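# Move sponge-filled tote from floor onto desk

## Task

Pick up the tote holding two yellow sponges from the floor and place it upright on the desk. Both sponges must still be fully inside the tote, with nothing draped over its rim. The robot must not tip over or be left leaning, or the attempt fails. The result only counts if the tote and sponges stay put without the robot holding them at the end.

## Robot and tools

ROBOT. A Hello Robot Stretch 3 with a single arm. It has a two-wheel base (0.33 m long, 0.34 m wide) and a mast whose lift carries a telescoping arm that reaches out of the robot's RIGHT side. At the arm's end is a wrist with yaw, pitch and roll, then a two-finger gripper with round pads 0.04 m across. The arm cannot move the gripper forward or back; drive the base for that. The base cannot drive sideways. Turns on the spot pivot about the point between the drive wheels, 0.05 m behind the front edge. A stowed arm sweeps a 0.28 m radius while turning; an unfolded, level wrist sweeps wider. A loose object may occasionally get a brief outside shove.

FRAMES. Base frame: origin on the floor between the drive wheels, x forward, y left, z up. hand_pose is reported in this frame, at the point where the closed fingertips meet. With all wrist joints at 0, that hand frame has x up, y back toward the mast, z toward the rear. The odometry frame is the base frame at the start. Heading is positive to the left, -3.142 to 3.142, and comes only from wheel turns, so slip is counted as travel.

execute_actions(actions): a list of actions run in order; an empty list just reports the state. Each action is {"robot": ..., "steps": n, "until": ...}. steps is 1 to 450 control steps at 30 per second (default 1); an action with only steps just waits. There is one command object for the whole robot, not one per arm. It may hold:
- "base": exactly one key. translate_m is a straight-line offset in metres from where the base is when the command starts, positive forward, magnitude up to 1. rotate_rad is an on-the-spot turn offset in radians, positive to the left (counter-clockwise from above), magnitude up to 3.2.
- "joints": absolute targets by name; joints left out keep their current goal. lift_m 0 to 1.1 m (arm height). arm_m 0 to 0.52 m (extension). wrist_yaw_rad -1.345 to 4.42 (0 along the arm, positive swings toward the front, 3.0 folds over the base). wrist_pitch_rad -1.57 to 0.451 (0 level, negative tips fingertips down). wrist_roll_rad -2.911 to 2.911 (0 = fingers side by side). gripper_m -0.089 to 0.179 (larger is wider; the true gap is about 0.007 m less when nearly shut, 0.025 m less when wide, and zero below 0.007). head_pan_rad -3.953 to 1.73 (0 forward, positive left, -1.57 along the arm). head_tilt_rad -1.53 to 0.419 (negative looks down). Both head cameras (head_camera, nav_camera) follow the head joints; wrist_camera rides on the gripper.
- "contact_limits": {"arm_m": effort %, 1 to 100}, the effort at which that arm motion halts with contact_stop (negative side when retracting). Lower is softer, too low halts at once; it lasts until the next arm command and is cut to the shown maximum.
In place of one command, "robot" may be a list of up to 8 commands and {"pause_s": s} waits (s at most 15), run in sequence; each starts when all motions of the previous one finish "done" (for base and gripper, "off_target" also lets it proceed). {"robot": {"stop": true}} brakes everything and clears the queue.
"until" ends the action early. {"robot": {"status": "ended"}} fires when nothing reads "moving" and the queue is not "running"; the usual pattern is steps 450 with that condition. Other fields use [op, value] with =, !=, <, <=, >, >= (compared at printed precision: joints 3 decimals, base values 4), or a status word or ["!=", "moving"]. {"any": {"status": "ended"}} fires when the first motion or queue ends. One bad argument rejects the whole call and nothing runs.
Motions start together, keep running across later actions and while you think, and a new command overrides at once (unnamed joints continue, older queue discarded).

zoom_image(camera, region): camera is head_camera, nav_camera or wrist_camera; region is [x0, y0, x1, y1] in pixels from the top-left, at most 504 by 504.

finished_scene(scene): ends the current scene by number; irreversible. Commanded motion continues briefly, then everything is braked, so wait until all motion has ended first.

RESULTS. Each result ends with one image per camera. base_status shows progress in brackets (moved so far of goal). joint_goals, joint_status, measured_speeds (units per second), refusals, queue (idle, running, done, dropped, stopped) and queue_left follow. Statuses: moving, done (within tolerance, so do not wait on an exact reading), off_target (rested short, may still push), contact_stop (lift or arm pushed firmly and went slack), time_out, stopped, not_commanded, torque_fault (wrist servo off for 10 s, joint limp, goals refused). Lines starting refused: or dropped: name the failed goal, counting actions and commands from 0; replaced: is informational. robot.on_its_own appears when the robot changed a goal itself, a joint is slack or off, a motor rests under load, or base_tilt has shifted 3 degrees or more. motor_effort is percent, positive pushes toward higher values, peak in brackets, with sizeable per-motor bias. lidar_m: 12 distances in 30-degree sectors, first straight ahead, counting counter-clockwise, in a plane 0.17 m up (sees table legs, not tops). wrist_depth_mm and head_depth_mm are 7x7 grids of median depth in mm; "-" means no value. turned_by_wheels and turned_by_imu give turn since the last result.

PRACTICE. The base runs fast only with lift_m below 0.30, arm_m below 0.03 and wrist_yaw_rad above 2.54; otherwise 0.10 m/s. Fold or unfold the wrist only with lift_m 0.32 to 0.95, pitch -0.4, roll near 0; once folded the lift may go to 0.25. With yaw below -0.4 keep pitch at -0.5 or lower. To grip, command gripper_m below the object's width; to let go, go at least 0.02 above the touch value. The reading and "done" do not prove a hold; over-squeezing lets the stall guard weaken the grip. Avoid: arm pushes against rigid things with the gripper above about 0.45 m, repeat pushes after a contact_stop, driving while holding or pressing something fixed, and snagging furniture (especially reversing) — any can tip the robot. If it leans, undo the last move in small steps, free the gripper, and lower lift_m to about 0.2 if needed. Avoid long wrist strain, drops, slams and hard hits.

Each tool is called after "Call:" as a command line: name --argument value for each argument, lists and objects as JSON in quotes; but a table of rows of numbers goes row by row, as --pt "numbers of a row", without its own name.

## Session

Call:
execute_actions --actions '[]'

Scene clock: 0.00 s.
robot.base_odometry: x=+0.000 y=+0.000 heading=+0.000 (m, m, rad; robot's odometry frame)
robot.turned_by_wheels: +0.000 (rad since the last result)
robot.turned_by_imu: +0.000 (rad since the last result)
robot.base_tilt: forward=-0.2 right=-0.7 (deg)
robot.lidar_m: 2.41 2.61 1.98 1.88 2.13 1.50 1.31 1.89 1.56 1.55 1.55 1.71
robot.head_depth_mm: 1911 2873 2909 2934 2307 2316 2297 / 1929 2886 2965 2947 2355 2341 2344 / 1939 2904 2987 3000 2372 2368 2337 / 1942 2934 3088 3039 2397 2379 2336 / 1956 2926 3058 3094 2426 2404 2321 / 1973 2946 3148 3158 2451 2438 2322 / 1966 2990 3199 3154 2474 2476 2309
robot.base_status: not_commanded
robot.joint_positions: lift_m=+0.317 arm_m=+0.001 wrist_yaw_rad=+2.934 wrist_pitch_rad=-0.398 wrist_roll_rad=-0.012 gripper_m=+0.037 head_pan_rad=+0.017 head_tilt_rad=-0.007
robot.joint_goals: lift_m=+0.317 arm_m=+0.001 wrist_yaw_rad=+2.934 wrist_pitch_rad=-0.398 wrist_roll_rad=-0.012 gripper_m=+0.037 head_pan_rad=+0.017 head_tilt_rad=-0.007
robot.joint_status: lift_m=not_commanded arm_m=not_commanded wrist_yaw_rad=not_commanded wrist_pitch_rad=not_commanded wrist_roll_rad=not_commanded gripper_m=not_commanded head_pan_rad=not_commanded head_tilt_rad=not_commanded
robot.measured_speeds: translate_m=+0.000 rotate_rad=+0.000 lift_m=+0.000 arm_m=+0.000 wrist_yaw_rad=+0.000 wrist_pitch_rad=+0.000 wrist_roll_rad=+0.000 head_pan_rad=+0.000 head_tilt_rad=+0.000
robot: refusals=0 queue=idle queue_left=0
robot.motor_effort: left_wheel=+1 right_wheel=+0 lift_m=+23 arm_m=+0 wrist_yaw_rad=+0 wrist_pitch_rad=+4 wrist_roll_rad=+0 gripper_m=+0 head_pan_rad=+1 head_tilt_rad=+1 (%)
robot.hand_pose: x=+0.0256 y=+0.0756 z=+0.3339 quat_wxyz=(+0.211, +0.699, +0.069, +0.679) (m; robot's base frame)
robot.wrist_depth_mm: - - - - - - - / - - - - - - - / - - - - - - - / 848 - 866 885 891 880 926 / 685 - 717 705 703 703 711 / 569 573 - 581 599 589 582 / 483 497 - 502 489 495 504
pictures: head_camera (sideways: a quarter turn clockwise sets it upright), nav_camera (sideways: a quarter turn counterclockwise sets it upright), wrist_camera
Images, in order (width x height): head_camera 896x504, nav_camera 672x504, wrist_camera 644x364.

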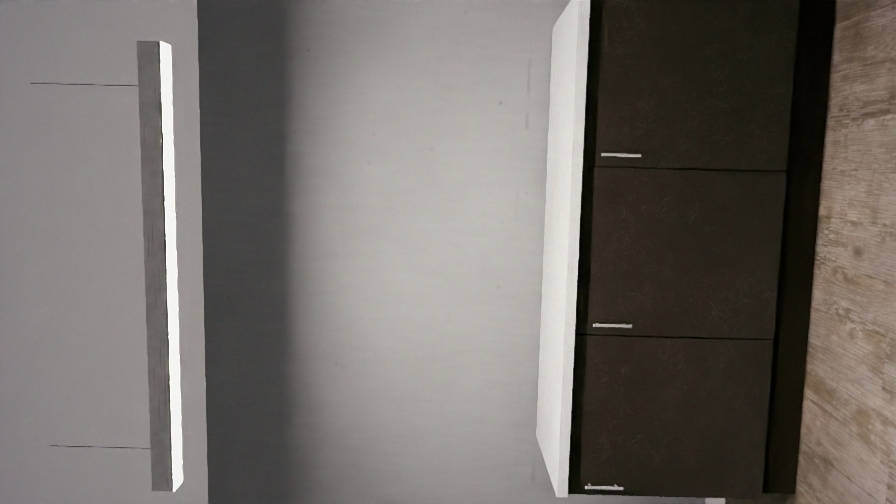

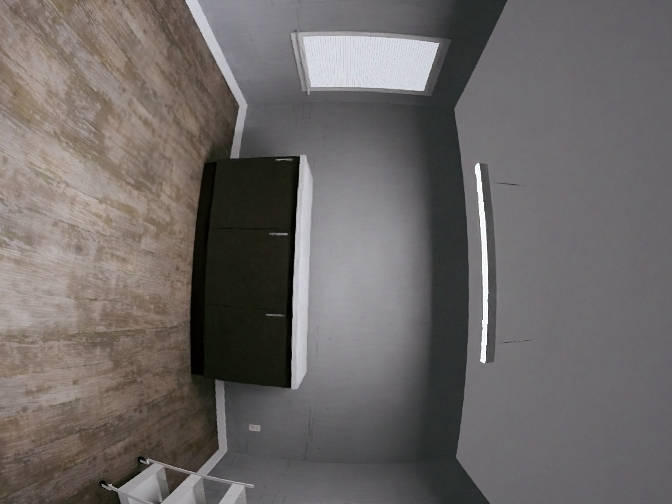

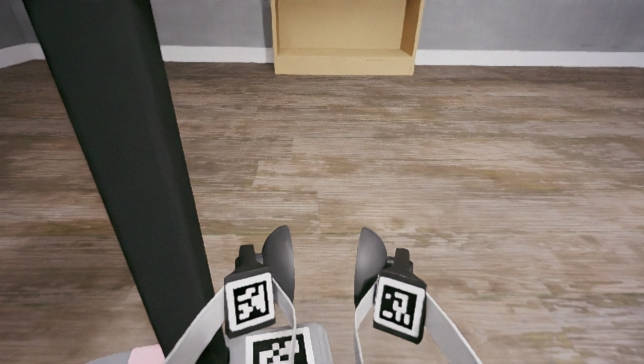

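Call:
execute_actions --actions '[{"robot":{"joints":{"head_pan_rad":-1.6,"head_tilt_rad":-0.6}},"steps":200,"until":{"robot":{"status":"ended"}}}]'

Call:
execute_actions --actions '[{"robot":{"joints":{"head_pan_rad":-3.4}},"steps":200,"until":{"robot":{"status":"ended"}}}]'

Scene clock: 5.80 s.
robot.base_odometry: x=+0.000 y=+0.000 heading=+0.000 (m, m, rad; robot's odometry frame)
robot.turned_by_wheels: +0.000 (rad since the last result)
robot.turned_by_imu: +0.000 (rad since the last result)
robot.base_tilt: forward=-0.3 right=-0.7 (deg)
robot.lidar_m: 2.41 2.61 1.99 1.89 2.14 1.50 1.32 1.89 1.56 1.55 1.54 1.72
robot.head_depth_mm: 1291 1413 1555 1713 1853 1512 1284 / 1299 1432 1584 1773 1843 1515 1275 / 1314 1446 1605 1800 1861 1478 1279 / 1333 1460 1626 1818 1837 1480 1266 / 1345 1467 1641 1852 1833 1482 1264 / 1352 1497 1665 1886 1824 1480 1255 / 1371 1517 1692 1903 1799 1484 1250
robot.base_status: not_commanded
robot.joint_positions: lift_m=+0.317 arm_m=+0.001 wrist_yaw_rad=+2.934 wrist_pitch_rad=-0.398 wrist_roll_rad=-0.012 gripper_m=+0.037 head_pan_rad=-1.593 head_tilt_rad=-0.592
robot.joint_goals: lift_m=+0.317 arm_m=+0.001 wrist_yaw_rad=+2.934 wrist_pitch_rad=-0.398 wrist_roll_rad=-0.012 gripper_m=+0.037 head_pan_rad=-1.600 head_tilt_rad=-0.600
robot.joint_status: lift_m=not_commanded arm_m=not_commanded wrist_yaw_rad=not_commanded wrist_pitch_rad=not_commanded wrist_roll_rad=not_commanded gripper_m=not_commanded head_pan_rad=done head_tilt_rad=done
robot.measured_speeds: translate_m=+0.000 rotate_rad=+0.000 lift_m=+0.000 arm_m=+0.000 wrist_yaw_rad=+0.000 wrist_pitch_rad=+0.000 wrist_roll_rad=+0.000 head_pan_rad=+0.000 head_tilt_rad=+0.000
robot: refusals=0 queue=done queue_left=0
robot.motor_effort: left_wheel=+1(1) right_wheel=+0(0) lift_m=+23(24) arm_m=+0(0) wrist_yaw_rad=+1(1) wrist_pitch_rad=+4(4) wrist_roll_rad=+0(1) gripper_m=+0(0) head_pan_rad=-3(39) head_tilt_rad=-3(29) (%)
robot.hand_pose: x=+0.0256 y=+0.0756 z=+0.3339 quat_wxyz=(+0.211, +0.699, +0.069, +0.679) (m; robot's base frame)
robot.wrist_depth_mm: - - - - - - - / - - - - - - - / - - - - - - - / 836 - 850 885 869 886 898 / 675 - 700 702 698 706 713 / 559 565 - 580 598 586 582 / 485 501 - 505 474 502 500
pictures: head_camera (sideways: a quarter turn clockwise sets it upright), nav_camera (sideways: a quarter turn counterclockwise sets it upright), wrist_camera
Images, in order (width x height): head_camera 896x504, nav_camera 672x504, wrist_camera 644x364.

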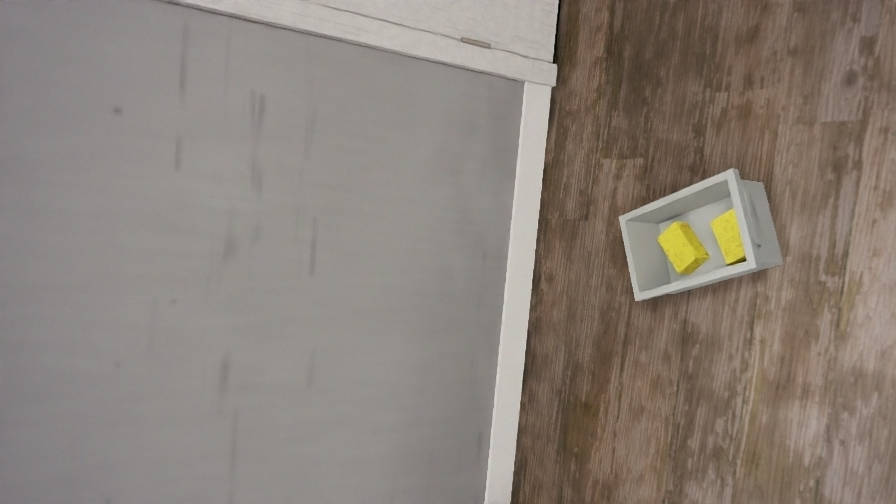

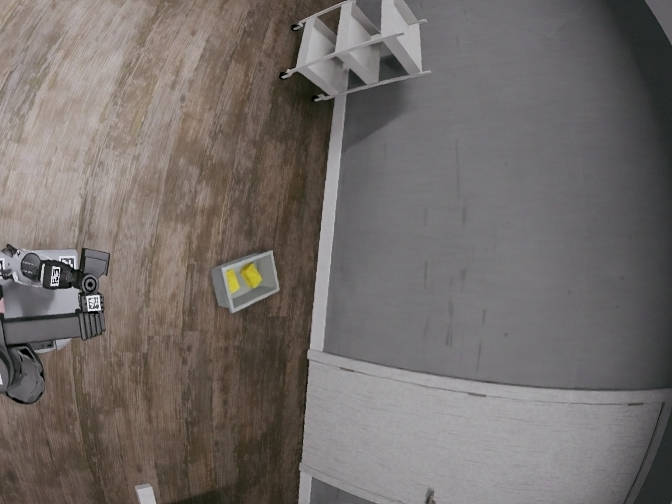

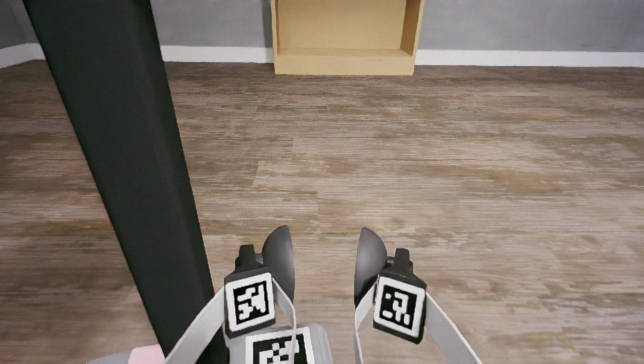

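Scene clock: 7.17 s.
robot.base_odometry: x=+0.000 y=+0.000 heading=+0.000 (m, m, rad; robot's odometry frame)
robot.turned_by_wheels: +0.000 (rad since the last result)
robot.turned_by_imu: +0.000 (rad since the last result)
robot.base_tilt: forward=-0.2 right=-0.7 (deg)
robot.lidar_m: 2.41 2.61 1.98 1.89 2.14 1.51 1.31 1.88 1.56 1.55 1.55 1.72
robot.head_depth_mm: 1539 1699 1521 1671 1787 1513 1283 / 1514 1673 1510 2101 1858 1512 1281 / 1505 1649 1494 1206 1842 1508 1269 / 1485 1627 1477 1204 1838 1505 1271 / 1473 1620 1468 1192 1822 1499 1263 / 1456 1600 1454 1181 1823 1482 1261 / 1432 1576 1439 1173 1754 1480 1251
robot.base_status: not_commanded
robot.joint_positions: lift_m=+0.317 arm_m=+0.001 wrist_yaw_rad=+2.934 wrist_pitch_rad=-0.398 wrist_roll_rad=-0.012 gripper_m=+0.037 head_pan_rad=-3.393 head_tilt_rad=-0.593
robot.joint_goals: lift_m=+0.317 arm_m=+0.001 wrist_yaw_rad=+2.934 wrist_pitch_rad=-0.398 wrist_roll_rad=-0.012 gripper_m=+0.037 head_pan_rad=-3.400 head_tilt_rad=-0.600
robot.joint_status: lift_m=not_commanded arm_m=not_commanded wrist_yaw_rad=not_commanded wrist_pitch_rad=not_commanded wrist_roll_rad=not_commanded gripper_m=not_commanded head_pan_rad=done head_tilt_rad=done
robot.measured_speeds: translate_m=+0.000 rotate_rad=+0.000 lift_m=+0.000 arm_m=+0.000 wrist_yaw_rad=+0.000 wrist_pitch_rad=+0.000 wrist_roll_rad=+0.000 head_pan_rad=+0.000 head_tilt_rad=+0.000
robot: refusals=0 queue=done queue_left=0
robot.motor_effort: left_wheel=+1(1) right_wheel=+0(1) lift_m=+24(24) arm_m=+0(0) wrist_yaw_rad=+0(1) wrist_pitch_rad=+4(4) wrist_roll_rad=+0(0) gripper_m=+1(0) head_pan_rad=-2(39) head_tilt_rad=-3(3) (%)
robot.hand_pose: x=+0.0256 y=+0.0756 z=+0.3339 quat_wxyz=(+0.211, +0.699, +0.069, +0.679) (m; robot's base frame)
robot.wrist_depth_mm: - - - - - - - / - - - - - - - / - - - - - - - / 853 - 897 888 899 894 906 / 667 - 710 690 694 706 718 / 571 568 - 582 590 591 598 / 483 498 - 504 480 496 499
pictures: head_camera (sideways: a quarter turn clockwise sets it upright), nav_camera (sideways: a quarter turn counterclockwise sets it upright), wrist_camera
Images, in order (width x height): head_camera 896x504, nav_camera 672x504, wrist_camera 644x364.

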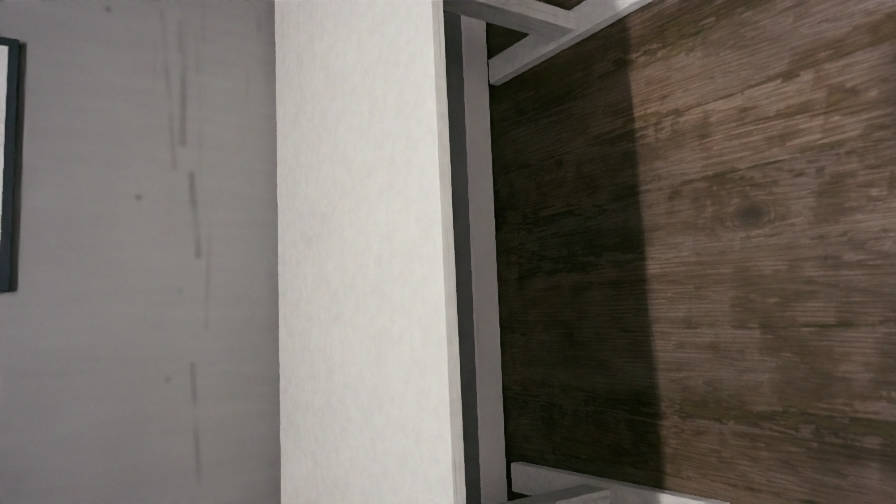

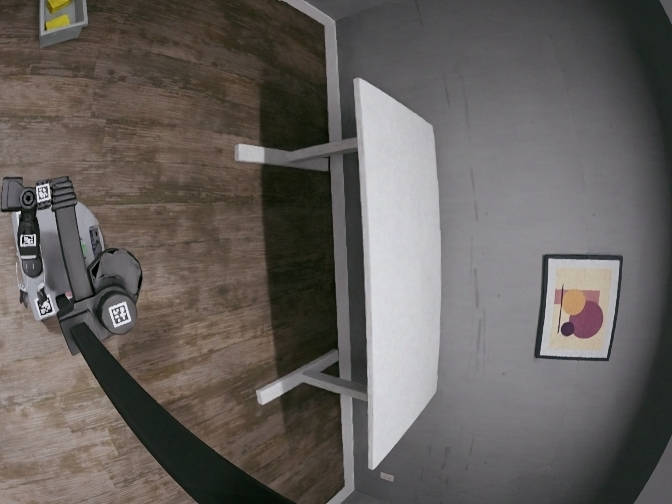

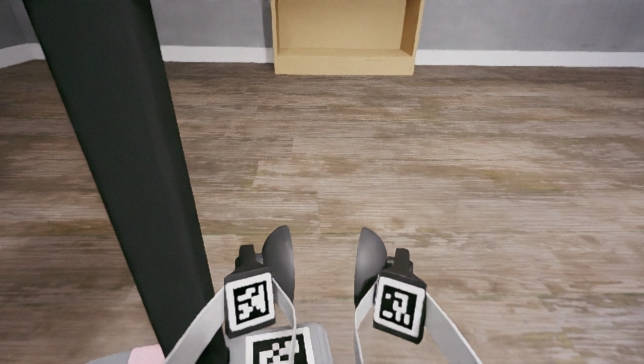

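Call:
execute_actions --actions '[{"robot":[{"base":{"rotate_rad":0.35},"joints":{"head_pan_rad":-1.6,"head_tilt_rad":-0.9,"lift_m":0.4}},{"base":{"translate_m":-0.2},"joints":{"wrist_yaw_rad":0,"gripper_m":0.12}},{"joints":{"wrist_pitch_rad":-1.0,"wrist_roll_rad":0,"arm_m":0.4}}],"steps":450,"until":{"robot":{"status":"ended"}}}]'

Scene clock: 20.50 s.
robot.base_odometry: x=-0.188 y=-0.069 heading=+0.350 (m, m, rad; robot's odometry frame)
robot.turned_by_wheels: +0.350 (rad since the last result)
robot.turned_by_imu: +0.354 (rad since the last result)
robot.base_tilt: forward=-0.3 right=-0.7 (deg)
robot.lidar_m: 2.65 2.14 1.97 2.24 1.62 1.55 1.12 1.50 1.44 1.50 1.63 2.59
robot.head_depth_mm: 1285 1460 1673 1703 1465 1285 1146 / 1338 1522 1774 1697 1426 1277 1143 / 1407 1611 1845 1711 1428 1275 1139 / 1475 1693 1910 1707 1411 1270 1139 / 1546 1808 1965 1670 1438 1266 1130 / 1635 1913 1971 1658 1435 1261 1125 / 1722 2036 1949 1650 1432 1251 1120
robot.base_status: done (translate_m -0.2000 of -0.2000)
robot.joint_positions: lift_m=+0.400 arm_m=+0.400 wrist_yaw_rad=+0.002 wrist_pitch_rad=-1.005 wrist_roll_rad=-0.004 gripper_m=+0.120 head_pan_rad=-1.607 head_tilt_rad=-0.889
robot.joint_goals: lift_m=+0.400 arm_m=+0.400 wrist_yaw_rad=+0.000 wrist_pitch_rad=-1.000 wrist_roll_rad=+0.000 gripper_m=+0.120 head_pan_rad=-1.600 head_tilt_rad=-0.900
robot.joint_status: lift_m=done arm_m=done wrist_yaw_rad=done wrist_pitch_rad=done wrist_roll_rad=done gripper_m=done head_pan_rad=done head_tilt_rad=done
robot.measured_speeds: translate_m=+0.000 rotate_rad=+0.000 lift_m=+0.000 arm_m=+0.000 wrist_yaw_rad=+0.000 wrist_pitch_rad=+0.000 wrist_roll_rad=+0.000 head_pan_rad=+0.000 head_tilt_rad=+0.000
robot: refusals=0 queue=done queue_left=0
robot.motor_effort: left_wheel=-1(7) right_wheel=+2(7) lift_m=+27(29) arm_m=+4(4) wrist_yaw_rad=-2(3) wrist_pitch_rad=+1(5) wrist_roll_rad=+1(3) gripper_m=+1(81) head_pan_rad=+2(38) head_tilt_rad=-5(23) (%)
robot.hand_pose: x=-0.0214 y=-0.6617 z=+0.3093 quat_wxyz=(+0.622, +0.342, -0.618, -0.340) (m; robot's base frame)
robot.wrist_depth_mm: 641 659 655 656 655 668 672 / 612 601 624 608 562 493 612 / 544 564 572 556 528 502 554 / 518 518 517 515 499 469 518 / 485 488 488 489 452 436 478 / 450 459 462 457 457 465 461 / 425 417 433 427 428 424 435
pictures: head_camera (sideways: a quarter turn clockwise sets it upright), nav_camera (sideways: a quarter turn counterclockwise sets it upright), wrist_camera
Images, in order (width x height): head_camera 896x504, nav_camera 672x504, wrist_camera 644x364.

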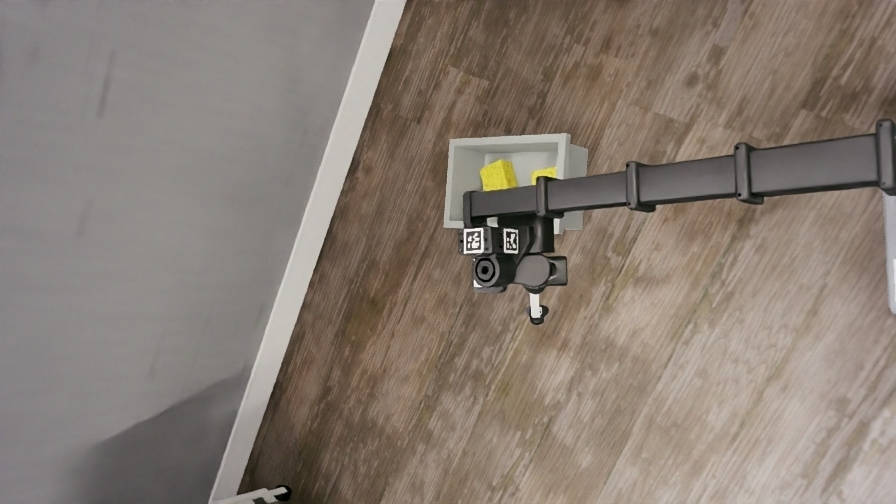

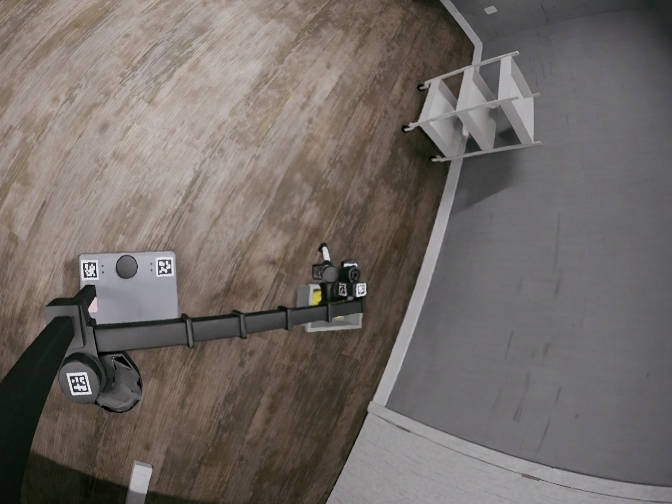

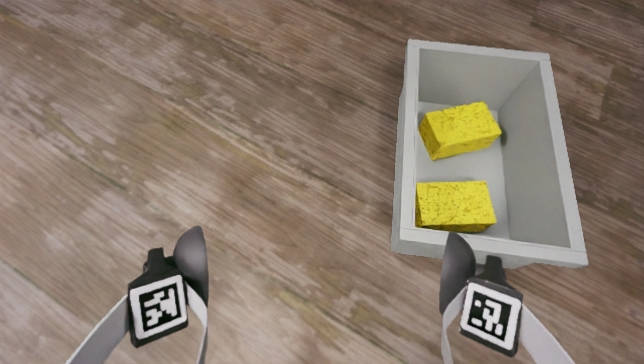

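Call:
execute_actions --actions '[{"robot":{"base":{"translate_m":-0.1},"joints":{"wrist_pitch_rad":-0.8,"arm_m":0.52,"lift_m":0.25}},"steps":450,"until":{"robot":{"status":"ended"}}}]'

Scene clock: 25.30 s.
robot.base_odometry: x=-0.282 y=-0.103 heading=+0.350 (m, m, rad; robot's odometry frame)
robot.turned_by_wheels: +0.000 (rad since the last result)
robot.turned_by_imu: +0.001 (rad since the last result)
robot.base_tilt: forward=-0.2 right=-0.7 (deg)
robot.lidar_m: 2.74 2.21 2.02 2.12 1.38 1.04 1.02 1.45 1.38 1.46 1.67 2.67
robot.head_depth_mm: 1240 1404 1621 1699 1460 1283 1144 / 1292 1474 1713 1691 1460 1279 1142 / 1352 1553 1834 1681 1444 1285 1146 / 1414 1641 1876 1714 1387 1267 1135 / 1489 1732 1926 1675 1435 1264 1131 / 1567 1845 1954 1646 1429 1261 1127 / 1678 1970 1953 1650 1426 1261 1125
robot.base_status: done (translate_m -0.1000 of -0.1000)
robot.joint_positions: lift_m=+0.250 arm_m=+0.520 wrist_yaw_rad=+0.002 wrist_pitch_rad=-0.814 wrist_roll_rad=-0.004 gripper_m=+0.120 head_pan_rad=-1.607 head_tilt_rad=-0.889
robot.joint_goals: lift_m=+0.250 arm_m=+0.520 wrist_yaw_rad=+0.000 wrist_pitch_rad=-0.800 wrist_roll_rad=+0.000 gripper_m=+0.120 head_pan_rad=-1.600 head_tilt_rad=-0.900
robot.joint_status: lift_m=done arm_m=done wrist_yaw_rad=done wrist_pitch_rad=done wrist_roll_rad=done gripper_m=done head_pan_rad=done head_tilt_rad=done
robot.measured_speeds: translate_m=+0.000 rotate_rad=+0.000 lift_m=+0.000 arm_m=+0.000 wrist_yaw_rad=+0.000 wrist_pitch_rad=+0.000 wrist_roll_rad=+0.000 head_pan_rad=+0.000 head_tilt_rad=+0.000
robot: refusals=0 queue=done queue_left=0
robot.motor_effort: left_wheel=-1(6) right_wheel=+2(3) lift_m=+19(28) arm_m=+4(4) wrist_yaw_rad=-1(1) wrist_pitch_rad=+4(4) wrist_roll_rad=+2(2) gripper_m=+1(1) head_pan_rad=+3(3) head_tilt_rad=-4(4) (%)
robot.hand_pose: x=-0.0213 y=-0.8230 z=+0.1860 quat_wxyz=(+0.651, +0.281, -0.647, -0.279) (m; robot's base frame)
robot.wrist_depth_mm: 612 628 626 630 628 623 588 / 533 525 526 529 536 531 548 / 458 458 465 459 333 318 472 / 411 413 416 405 380 352 413 / 373 372 378 369 329 325 269 / 336 343 342 335 335 291 242 / 308 307 311 302 268 269 215
pictures: head_camera (sideways: a quarter turn clockwise sets it upright), nav_camera (sideways: a quarter turn counterclockwise sets it upright), wrist_camera
Images, in order (width x height): head_camera 896x504, nav_camera 672x504, wrist_camera 644x364.

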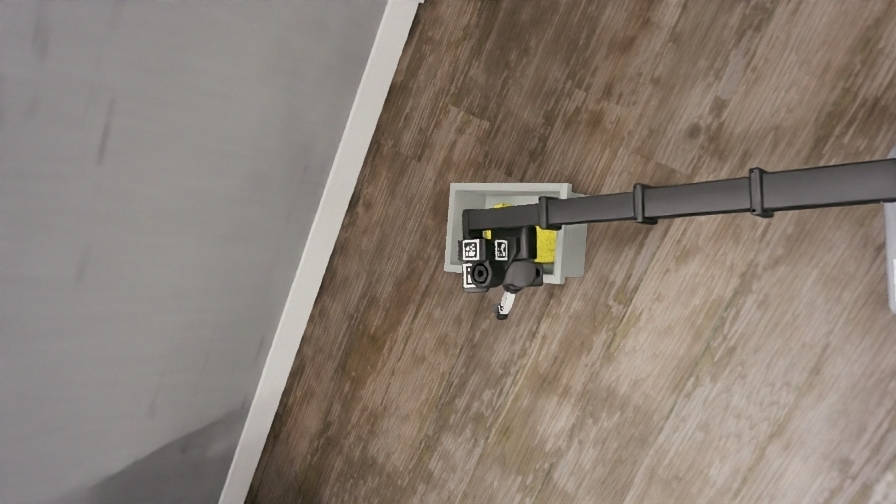

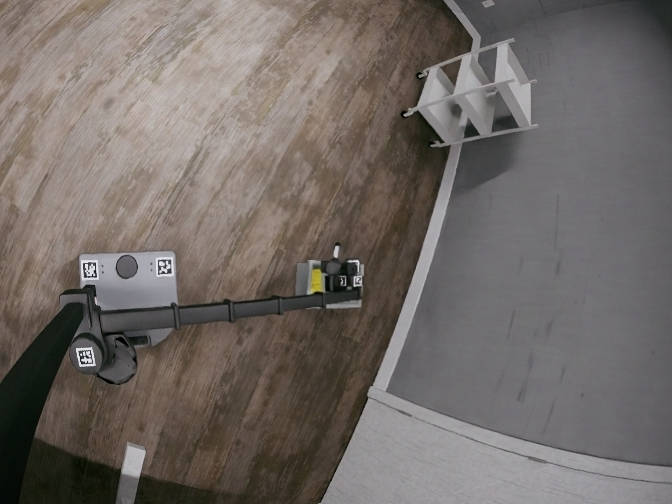

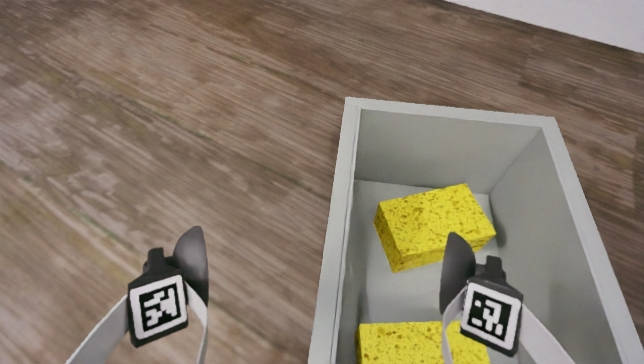

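Call:
execute_actions --actions '[{"robot":[{"joints":{"wrist_yaw_rad":-0.08,"gripper_m":0.06}},{"joints":{"lift_m":0.16}}],"steps":450,"until":{"robot":{"status":"ended"}}}]'

Scene clock: 30.43 s.
robot.base_odometry: x=-0.282 y=-0.103 heading=+0.350 (m, m, rad; robot's odometry frame)
robot.turned_by_wheels: +0.000 (rad since the last result)
robot.turned_by_imu: +0.000 (rad since the last result)
robot.base_tilt: forward=-0.2 right=-0.7 (deg)
robot.lidar_m: 2.74 2.22 2.02 2.12 1.38 1.05 1.02 1.46 1.38 1.45 1.68 2.68
robot.head_depth_mm: 1236 1407 1617 1696 1460 1285 1144 / 1294 1473 1714 1686 1451 1277 1138 / 1349 1557 1830 1680 1453 1277 1150 / 1412 1637 1874 1683 1396 1272 1139 / 1481 1727 1917 1658 1440 1263 1135 / 1571 1848 1962 1648 1432 1257 1123 / 1663 1963 1938 1652 1421 1258 1122
robot.base_status: done (translate_m -0.1000 of -0.1000)
robot.joint_positions: lift_m=+0.160 arm_m=+0.520 wrist_yaw_rad=-0.077 wrist_pitch_rad=-0.814 wrist_roll_rad=-0.004 gripper_m=+0.060 head_pan_rad=-1.607 head_tilt_rad=-0.889
robot.joint_goals: lift_m=+0.160 arm_m=+0.520 wrist_yaw_rad=-0.080 wrist_pitch_rad=-0.800 wrist_roll_rad=+0.000 gripper_m=+0.060 head_pan_rad=-1.600 head_tilt_rad=-0.900
robot.joint_status: lift_m=done arm_m=done wrist_yaw_rad=done wrist_pitch_rad=done wrist_roll_rad=done gripper_m=done head_pan_rad=done head_tilt_rad=done
robot.measured_speeds: translate_m=+0.000 rotate_rad=+0.000 lift_m=+0.000 arm_m=+0.000 wrist_yaw_rad=+0.000 wrist_pitch_rad=+0.000 wrist_roll_rad=+0.000 head_pan_rad=+0.000 head_tilt_rad=+0.000
robot: refusals=0 queue=done queue_left=0
robot.motor_effort: left_wheel=-1(1) right_wheel=+2(3) lift_m=+20(20) arm_m=+4(4) wrist_yaw_rad=-3(3) wrist_pitch_rad=+4(5) wrist_roll_rad=+2(2) gripper_m=+1(79) head_pan_rad=+3(3) head_tilt_rad=-5(5) (%)
robot.hand_pose: x=-0.0337 y=-0.8225 z=+0.0960 quat_wxyz=(+0.640, +0.256, -0.658, -0.304) (m; robot's base frame)
robot.wrist_depth_mm: 448 451 457 264 253 251 450 / 385 393 389 299 285 279 223 / 340 341 344 327 280 280 209 / 301 303 305 294 253 273 206 / 271 275 277 261 271 270 204 / 249 251 - 191 251 239 204 / 228 227 224 191 182 189 199
pictures: head_camera (sideways: a quarter turn clockwise sets it upright), nav_camera (sideways: a quarter turn counterclockwise sets it upright), wrist_camera
Images, in order (width x height): head_camera 896x504, nav_camera 672x504, wrist_camera 644x364.

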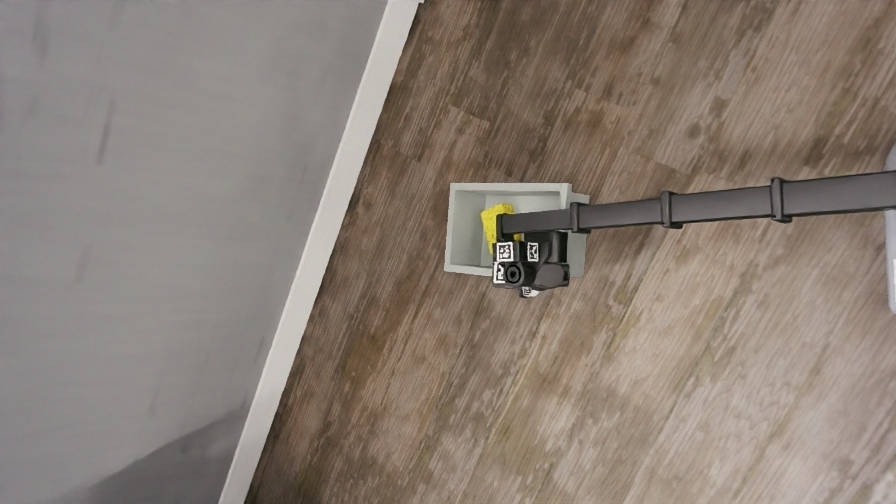

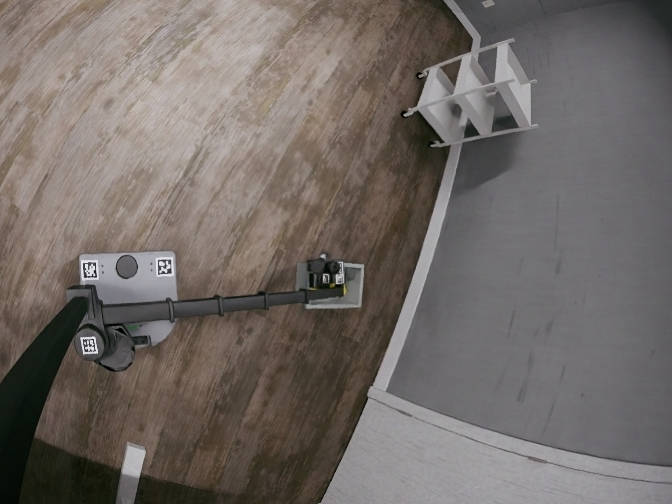

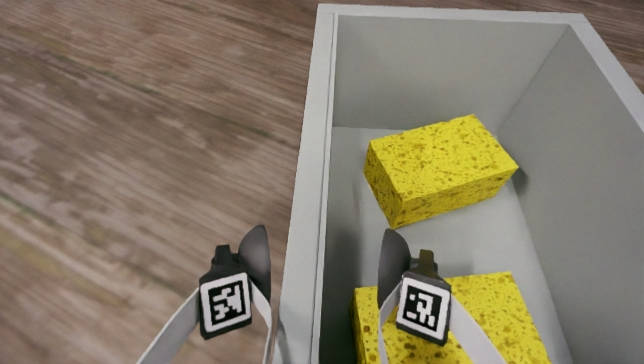

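Call:
execute_actions --actions '[{"robot":[{"joints":{"lift_m":0.135}},{"joints":{"gripper_m":-0.04}},{"pause_s":0.5},{"joints":{"lift_m":0.25}}],"steps":450,"until":{"robot":{"status":"ended"}}}]'

Scene clock: 36.37 s.
robot.base_odometry: x=-0.282 y=-0.103 heading=+0.350 (m, m, rad; robot's odometry frame)
robot.turned_by_wheels: +0.000 (rad since the last result)
robot.turned_by_imu: +0.000 (rad since the last result)
robot.base_tilt: forward=-0.2 right=-0.7 (deg)
robot.lidar_m: 2.74 2.22 2.02 2.12 1.38 1.04 1.03 1.45 0.69 0.68 1.68 2.68
robot.head_depth_mm: 1239 1400 1616 1704 1468 1290 1146 / 1297 1478 1706 1683 1454 1282 1144 / 1354 1552 1829 1678 1421 1284 1148 / 1421 1636 1873 1718 1388 1271 1135 / 1495 1733 1913 1660 1436 1268 1132 / 1569 1839 1957 1655 1432 1262 1132 / 1662 1966 1957 1649 1429 1255 1114
robot.base_status: done (translate_m -0.1000 of -0.1000)
robot.joint_positions: lift_m=+0.250 arm_m=+0.520 wrist_yaw_rad=-0.078 wrist_pitch_rad=-0.835 wrist_roll_rad=+0.006 gripper_m=-0.029 head_pan_rad=-1.607 head_tilt_rad=-0.889
robot.joint_goals: lift_m=+0.250 arm_m=+0.520 wrist_yaw_rad=-0.080 wrist_pitch_rad=-0.800 wrist_roll_rad=+0.000 gripper_m=-0.030 head_pan_rad=-1.600 head_tilt_rad=-0.900
robot.joint_status: lift_m=done arm_m=done wrist_yaw_rad=done wrist_pitch_rad=done wrist_roll_rad=done gripper_m=done head_pan_rad=done head_tilt_rad=done
robot.measured_speeds: translate_m=+0.000 rotate_rad=+0.000 lift_m=+0.000 arm_m=+0.000 wrist_yaw_rad=+0.000 wrist_pitch_rad=+0.000 wrist_roll_rad=+0.000 head_pan_rad=+0.000 head_tilt_rad=+0.000
robot: refusals=0 queue=done queue_left=0
robot.on_its_own: gripper_m is held at -0.030, not at your -0.040, by its stall guard, which is still easing
robot.motor_effort: left_wheel=-1(1) right_wheel=+2(2) lift_m=+30(28) arm_m=+3(4) wrist_yaw_rad=-2(3) wrist_pitch_rad=+11(11) wrist_roll_rad=-2(2) gripper_m=-27(100) head_pan_rad=+3(3) head_tilt_rad=-4(5) (%)
robot.hand_pose: x=-0.0335 y=-0.8182 z=+0.1822 quat_wxyz=(+0.633, +0.261, -0.659, -0.313) (m; robot's base frame)
robot.wrist_depth_mm: 587 592 598 583 590 602 569 / 505 512 511 509 511 522 515 / 454 452 455 430 310 457 451 / 407 404 408 335 325 315 390 / 365 363 364 328 284 288 213 / 333 334 340 116 231 252 208 / 308 309 302 103 216 240 203
pictures: head_camera (sideways: a quarter turn clockwise sets it upright), nav_camera (sideways: a quarter turn counterclockwise sets it upright), wrist_camera
Images, in order (width x height): head_camera 896x504, nav_camera 672x504, wrist_camera 644x364.

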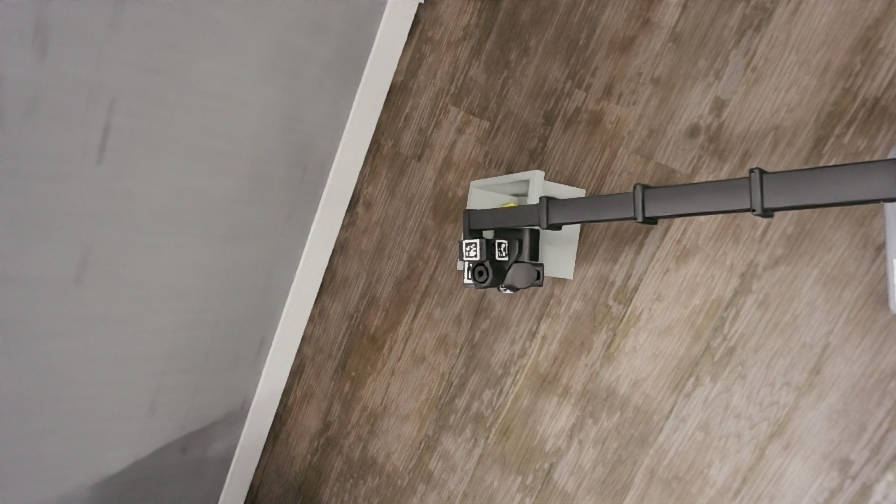

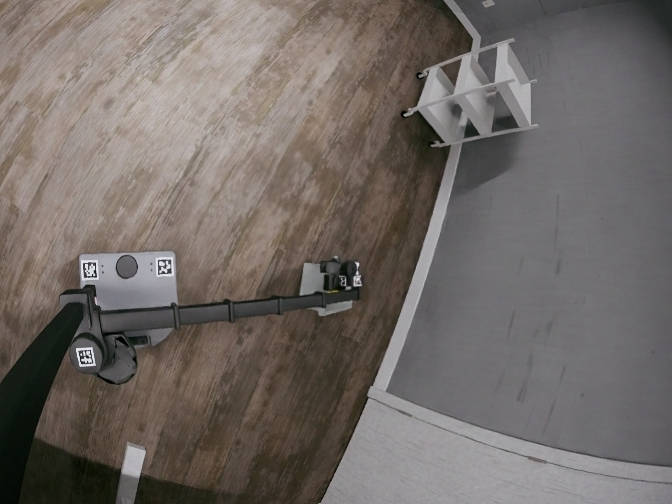

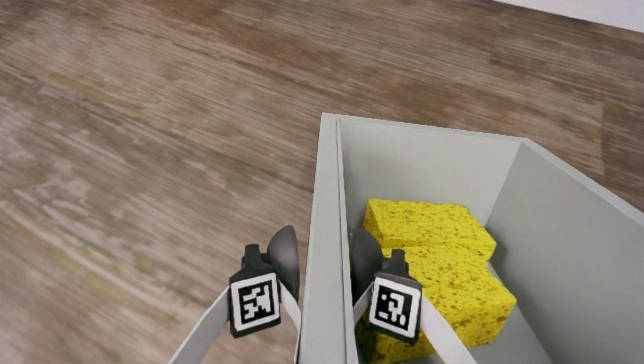

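Call:
execute_actions --actions '[{"robot":{"joints":{"wrist_pitch_rad":-0.2,"lift_m":0.2,"gripper_m":-0.03}},"steps":450,"until":{"robot":{"status":"ended"}}}]'

Scene clock: 41.73 s.
robot.base_odometry: x=-0.282 y=-0.103 heading=+0.350 (m, m, rad; robot's odometry frame)
robot.turned_by_wheels: +0.000 (rad since the last result)
robot.turned_by_imu: +0.000 (rad since the last result)
robot.base_tilt: forward=-0.2 right=-0.7 (deg)
robot.lidar_m: 2.75 2.21 2.02 2.12 1.38 1.04 1.02 1.45 1.38 0.76 1.67 2.67
robot.head_depth_mm: 1241 1412 1613 1705 1462 1284 1145 / 1294 1477 1718 1690 1457 1280 1139 / 1349 1547 1811 1677 1447 1268 1138 / 1420 1642 1879 1525 1417 1272 1136 / 1489 1730 1908 1658 1432 1266 1128 / 1576 1842 1956 1655 1430 1261 1123 / 1664 1972 1971 1642 1429 1255 1124
robot.base_status: done (translate_m -0.1000 of -0.1000)
robot.joint_positions: lift_m=+0.200 arm_m=+0.520 wrist_yaw_rad=-0.080 wrist_pitch_rad=-0.273 wrist_roll_rad=+0.009 gripper_m=-0.020 head_pan_rad=-1.607 head_tilt_rad=-0.889
robot.joint_goals: lift_m=+0.200 arm_m=+0.520 wrist_yaw_rad=-0.080 wrist_pitch_rad=-0.200 wrist_roll_rad=+0.000 gripper_m=-0.021 head_pan_rad=-1.600 head_tilt_rad=-0.900
robot.joint_status: lift_m=done arm_m=done wrist_yaw_rad=done wrist_pitch_rad=off_target wrist_roll_rad=done gripper_m=off_target head_pan_rad=done head_tilt_rad=done
robot.measured_speeds: translate_m=+0.000 rotate_rad=+0.000 lift_m=+0.000 arm_m=+0.000 wrist_yaw_rad=+0.000 wrist_pitch_rad=+0.000 wrist_roll_rad=+0.000 head_pan_rad=+0.000 head_tilt_rad=+0.000
robot: refusals=0 queue=dropped queue_left=0
robot.on_its_own: gripper_m is held at -0.021, not at your -0.030, by its stall guard, which is still easing
robot.motor_effort: left_wheel=-1(4) right_wheel=+2(6) lift_m=+24(28) arm_m=+2(3) wrist_yaw_rad=+0(10) wrist_pitch_rad=+23(26) wrist_roll_rad=-3(4) gripper_m=-18(85) head_pan_rad=+3(3) head_tilt_rad=-4(5) (%)
robot.hand_pose: x=-0.0407 y=-0.9043 z=+0.2465 quat_wxyz=(+0.693, +0.068, -0.707, -0.125) (m; robot's base frame)
robot.wrist_depth_mm: - 943 822 732 653 599 542 / - - 888 770 695 623 574 / - - 961 838 735 655 598 / 841 828 865 327 738 689 614 / 627 626 631 193 597 626 622 / 491 499 498 138 348 494 503 / 409 406 174 116 304 402 414
pictures: head_camera (sideways: a quarter turn clockwise sets it upright), nav_camera (sideways: a quarter turn counterclockwise sets it upright), wrist_camera
Images, in order (width x height): head_camera 896x504, nav_camera 672x504, wrist_camera 644x364.

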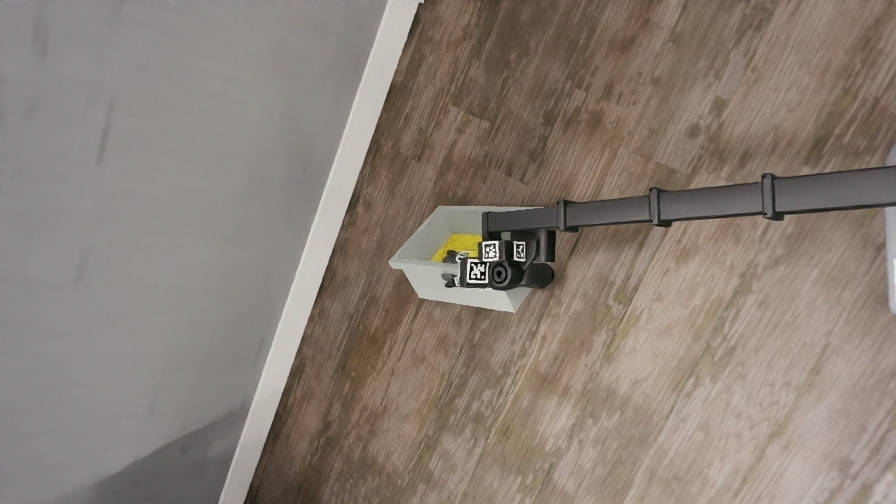

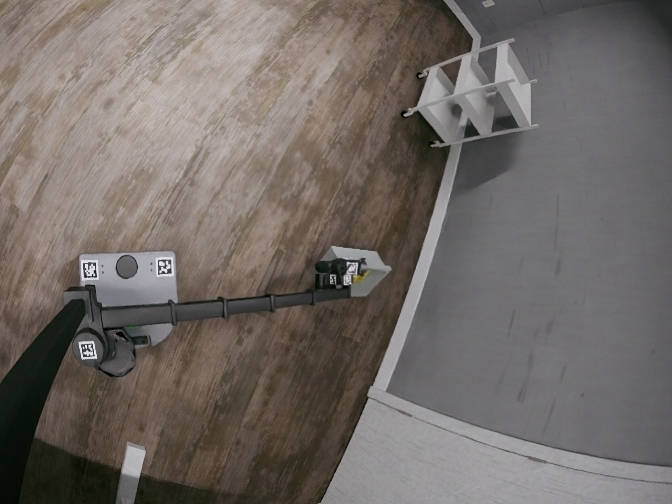

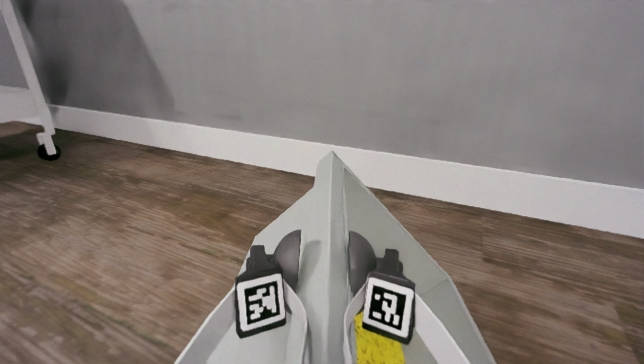

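Call:
execute_actions --actions '[{"robot":[{"joints":{"arm_m":0.3,"lift_m":0.22,"wrist_pitch_rad":-0.3}},{"joints":{"lift_m":0.1}}],"steps":450,"until":{"robot":{"status":"ended"}}}]'

Scene clock: 46.70 s.
robot.base_odometry: x=-0.282 y=-0.103 heading=+0.350 (m, m, rad; robot's odometry frame)
robot.turned_by_wheels: +0.000 (rad since the last result)
robot.turned_by_imu: +0.000 (rad since the last result)
robot.base_tilt: forward=-0.2 right=-0.7 (deg)
robot.lidar_m: 2.74 2.22 2.02 2.12 1.38 1.04 1.02 1.46 1.39 0.53 1.68 2.67
robot.head_depth_mm: 1240 1403 1615 1694 1459 1283 1145 / 1296 1478 1715 1680 1451 1282 1138 / 1353 1556 1816 1676 1423 1271 1136 / 1418 1634 1878 1692 1368 1249 1135 / 1489 1738 1926 1663 1405 1267 1127 / 1572 1847 1967 1645 1433 1251 1125 / 1660 1961 1952 1644 1423 1248 1121
robot.base_status: done (translate_m -0.1000 of -0.1000)
robot.joint_positions: lift_m=+0.220 arm_m=+0.300 wrist_yaw_rad=-0.080 wrist_pitch_rad=-0.365 wrist_roll_rad=+0.009 gripper_m=-0.017 head_pan_rad=-1.607 head_tilt_rad=-0.889
robot.joint_goals: lift_m=+0.220 arm_m=+0.300 wrist_yaw_rad=-0.080 wrist_pitch_rad=-0.300 wrist_roll_rad=+0.000 gripper_m=-0.018 head_pan_rad=-1.600 head_tilt_rad=-0.900
robot.joint_status: lift_m=done arm_m=done wrist_yaw_rad=done wrist_pitch_rad=off_target wrist_roll_rad=done gripper_m=off_target head_pan_rad=done head_tilt_rad=done
robot.measured_speeds: translate_m=+0.000 rotate_rad=+0.000 lift_m=+0.000 arm_m=+0.000 wrist_yaw_rad=+0.000 wrist_pitch_rad=+0.000 wrist_roll_rad=+0.000 head_pan_rad=+0.000 head_tilt_rad=+0.000
robot: refusals=0 queue=dropped queue_left=0
robot.on_its_own: gripper_m is held at -0.018, not at your -0.030, by its stall guard, which is not easing now
robot.motor_effort: left_wheel=-1(1) right_wheel=+2(3) lift_m=+30(32) arm_m=-4(4) wrist_yaw_rad=+0(0) wrist_pitch_rad=+20(23) wrist_roll_rad=-3(3) gripper_m=-19(20) head_pan_rad=+3(3) head_tilt_rad=-5(4) (%)
robot.hand_pose: x=-0.0399 y=-0.6753 z=+0.2444 quat_wxyz=(+0.687, +0.100, -0.703, -0.157) (m; robot's base frame)
robot.wrist_depth_mm: - - - 933 850 742 674 / - - - - 874 804 726 / - - - 989 926 866 761 / 739 731 736 323 731 721 729 / 564 564 565 194 549 569 576 / 465 464 460 138 347 475 462 / 395 391 179 116 306 385 402
pictures: head_camera (sideways: a quarter turn clockwise sets it upright), nav_camera (sideways: a quarter turn counterclockwise sets it upright), wrist_camera
dropped: robot: command 0 of its queue: wrist_pitch_rad: off_target
Images, in order (width x height): head_camera 896x504, nav_camera 672x504, wrist_camera 644x364.

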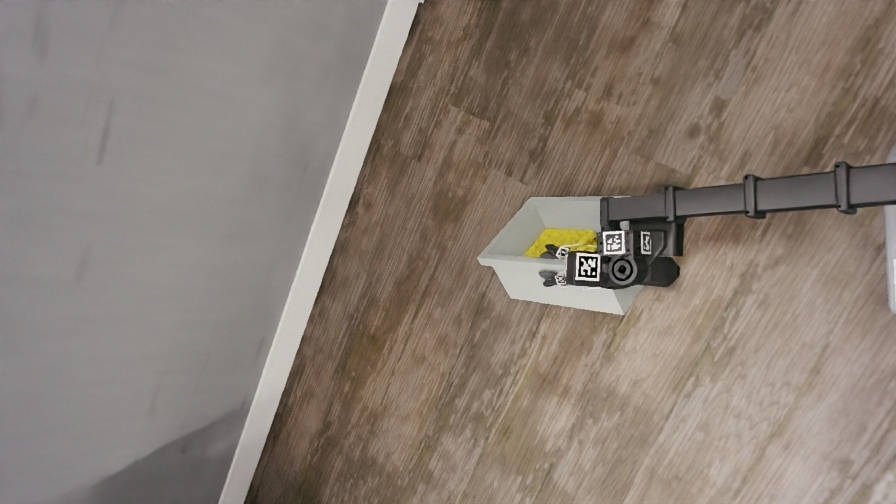

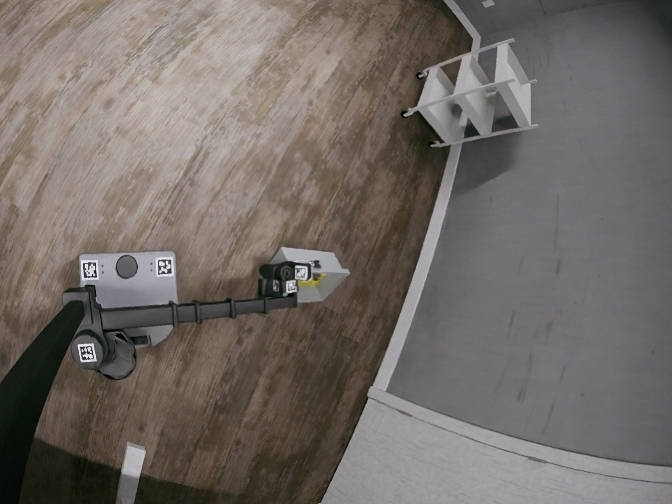

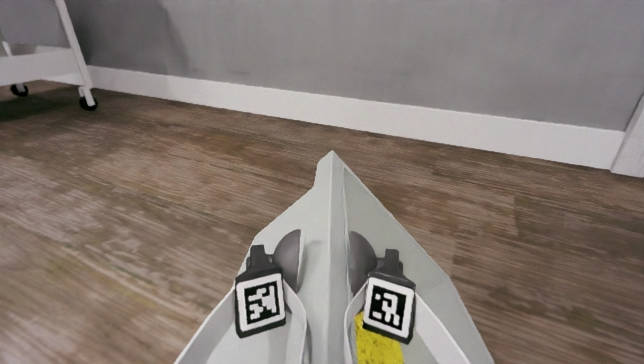

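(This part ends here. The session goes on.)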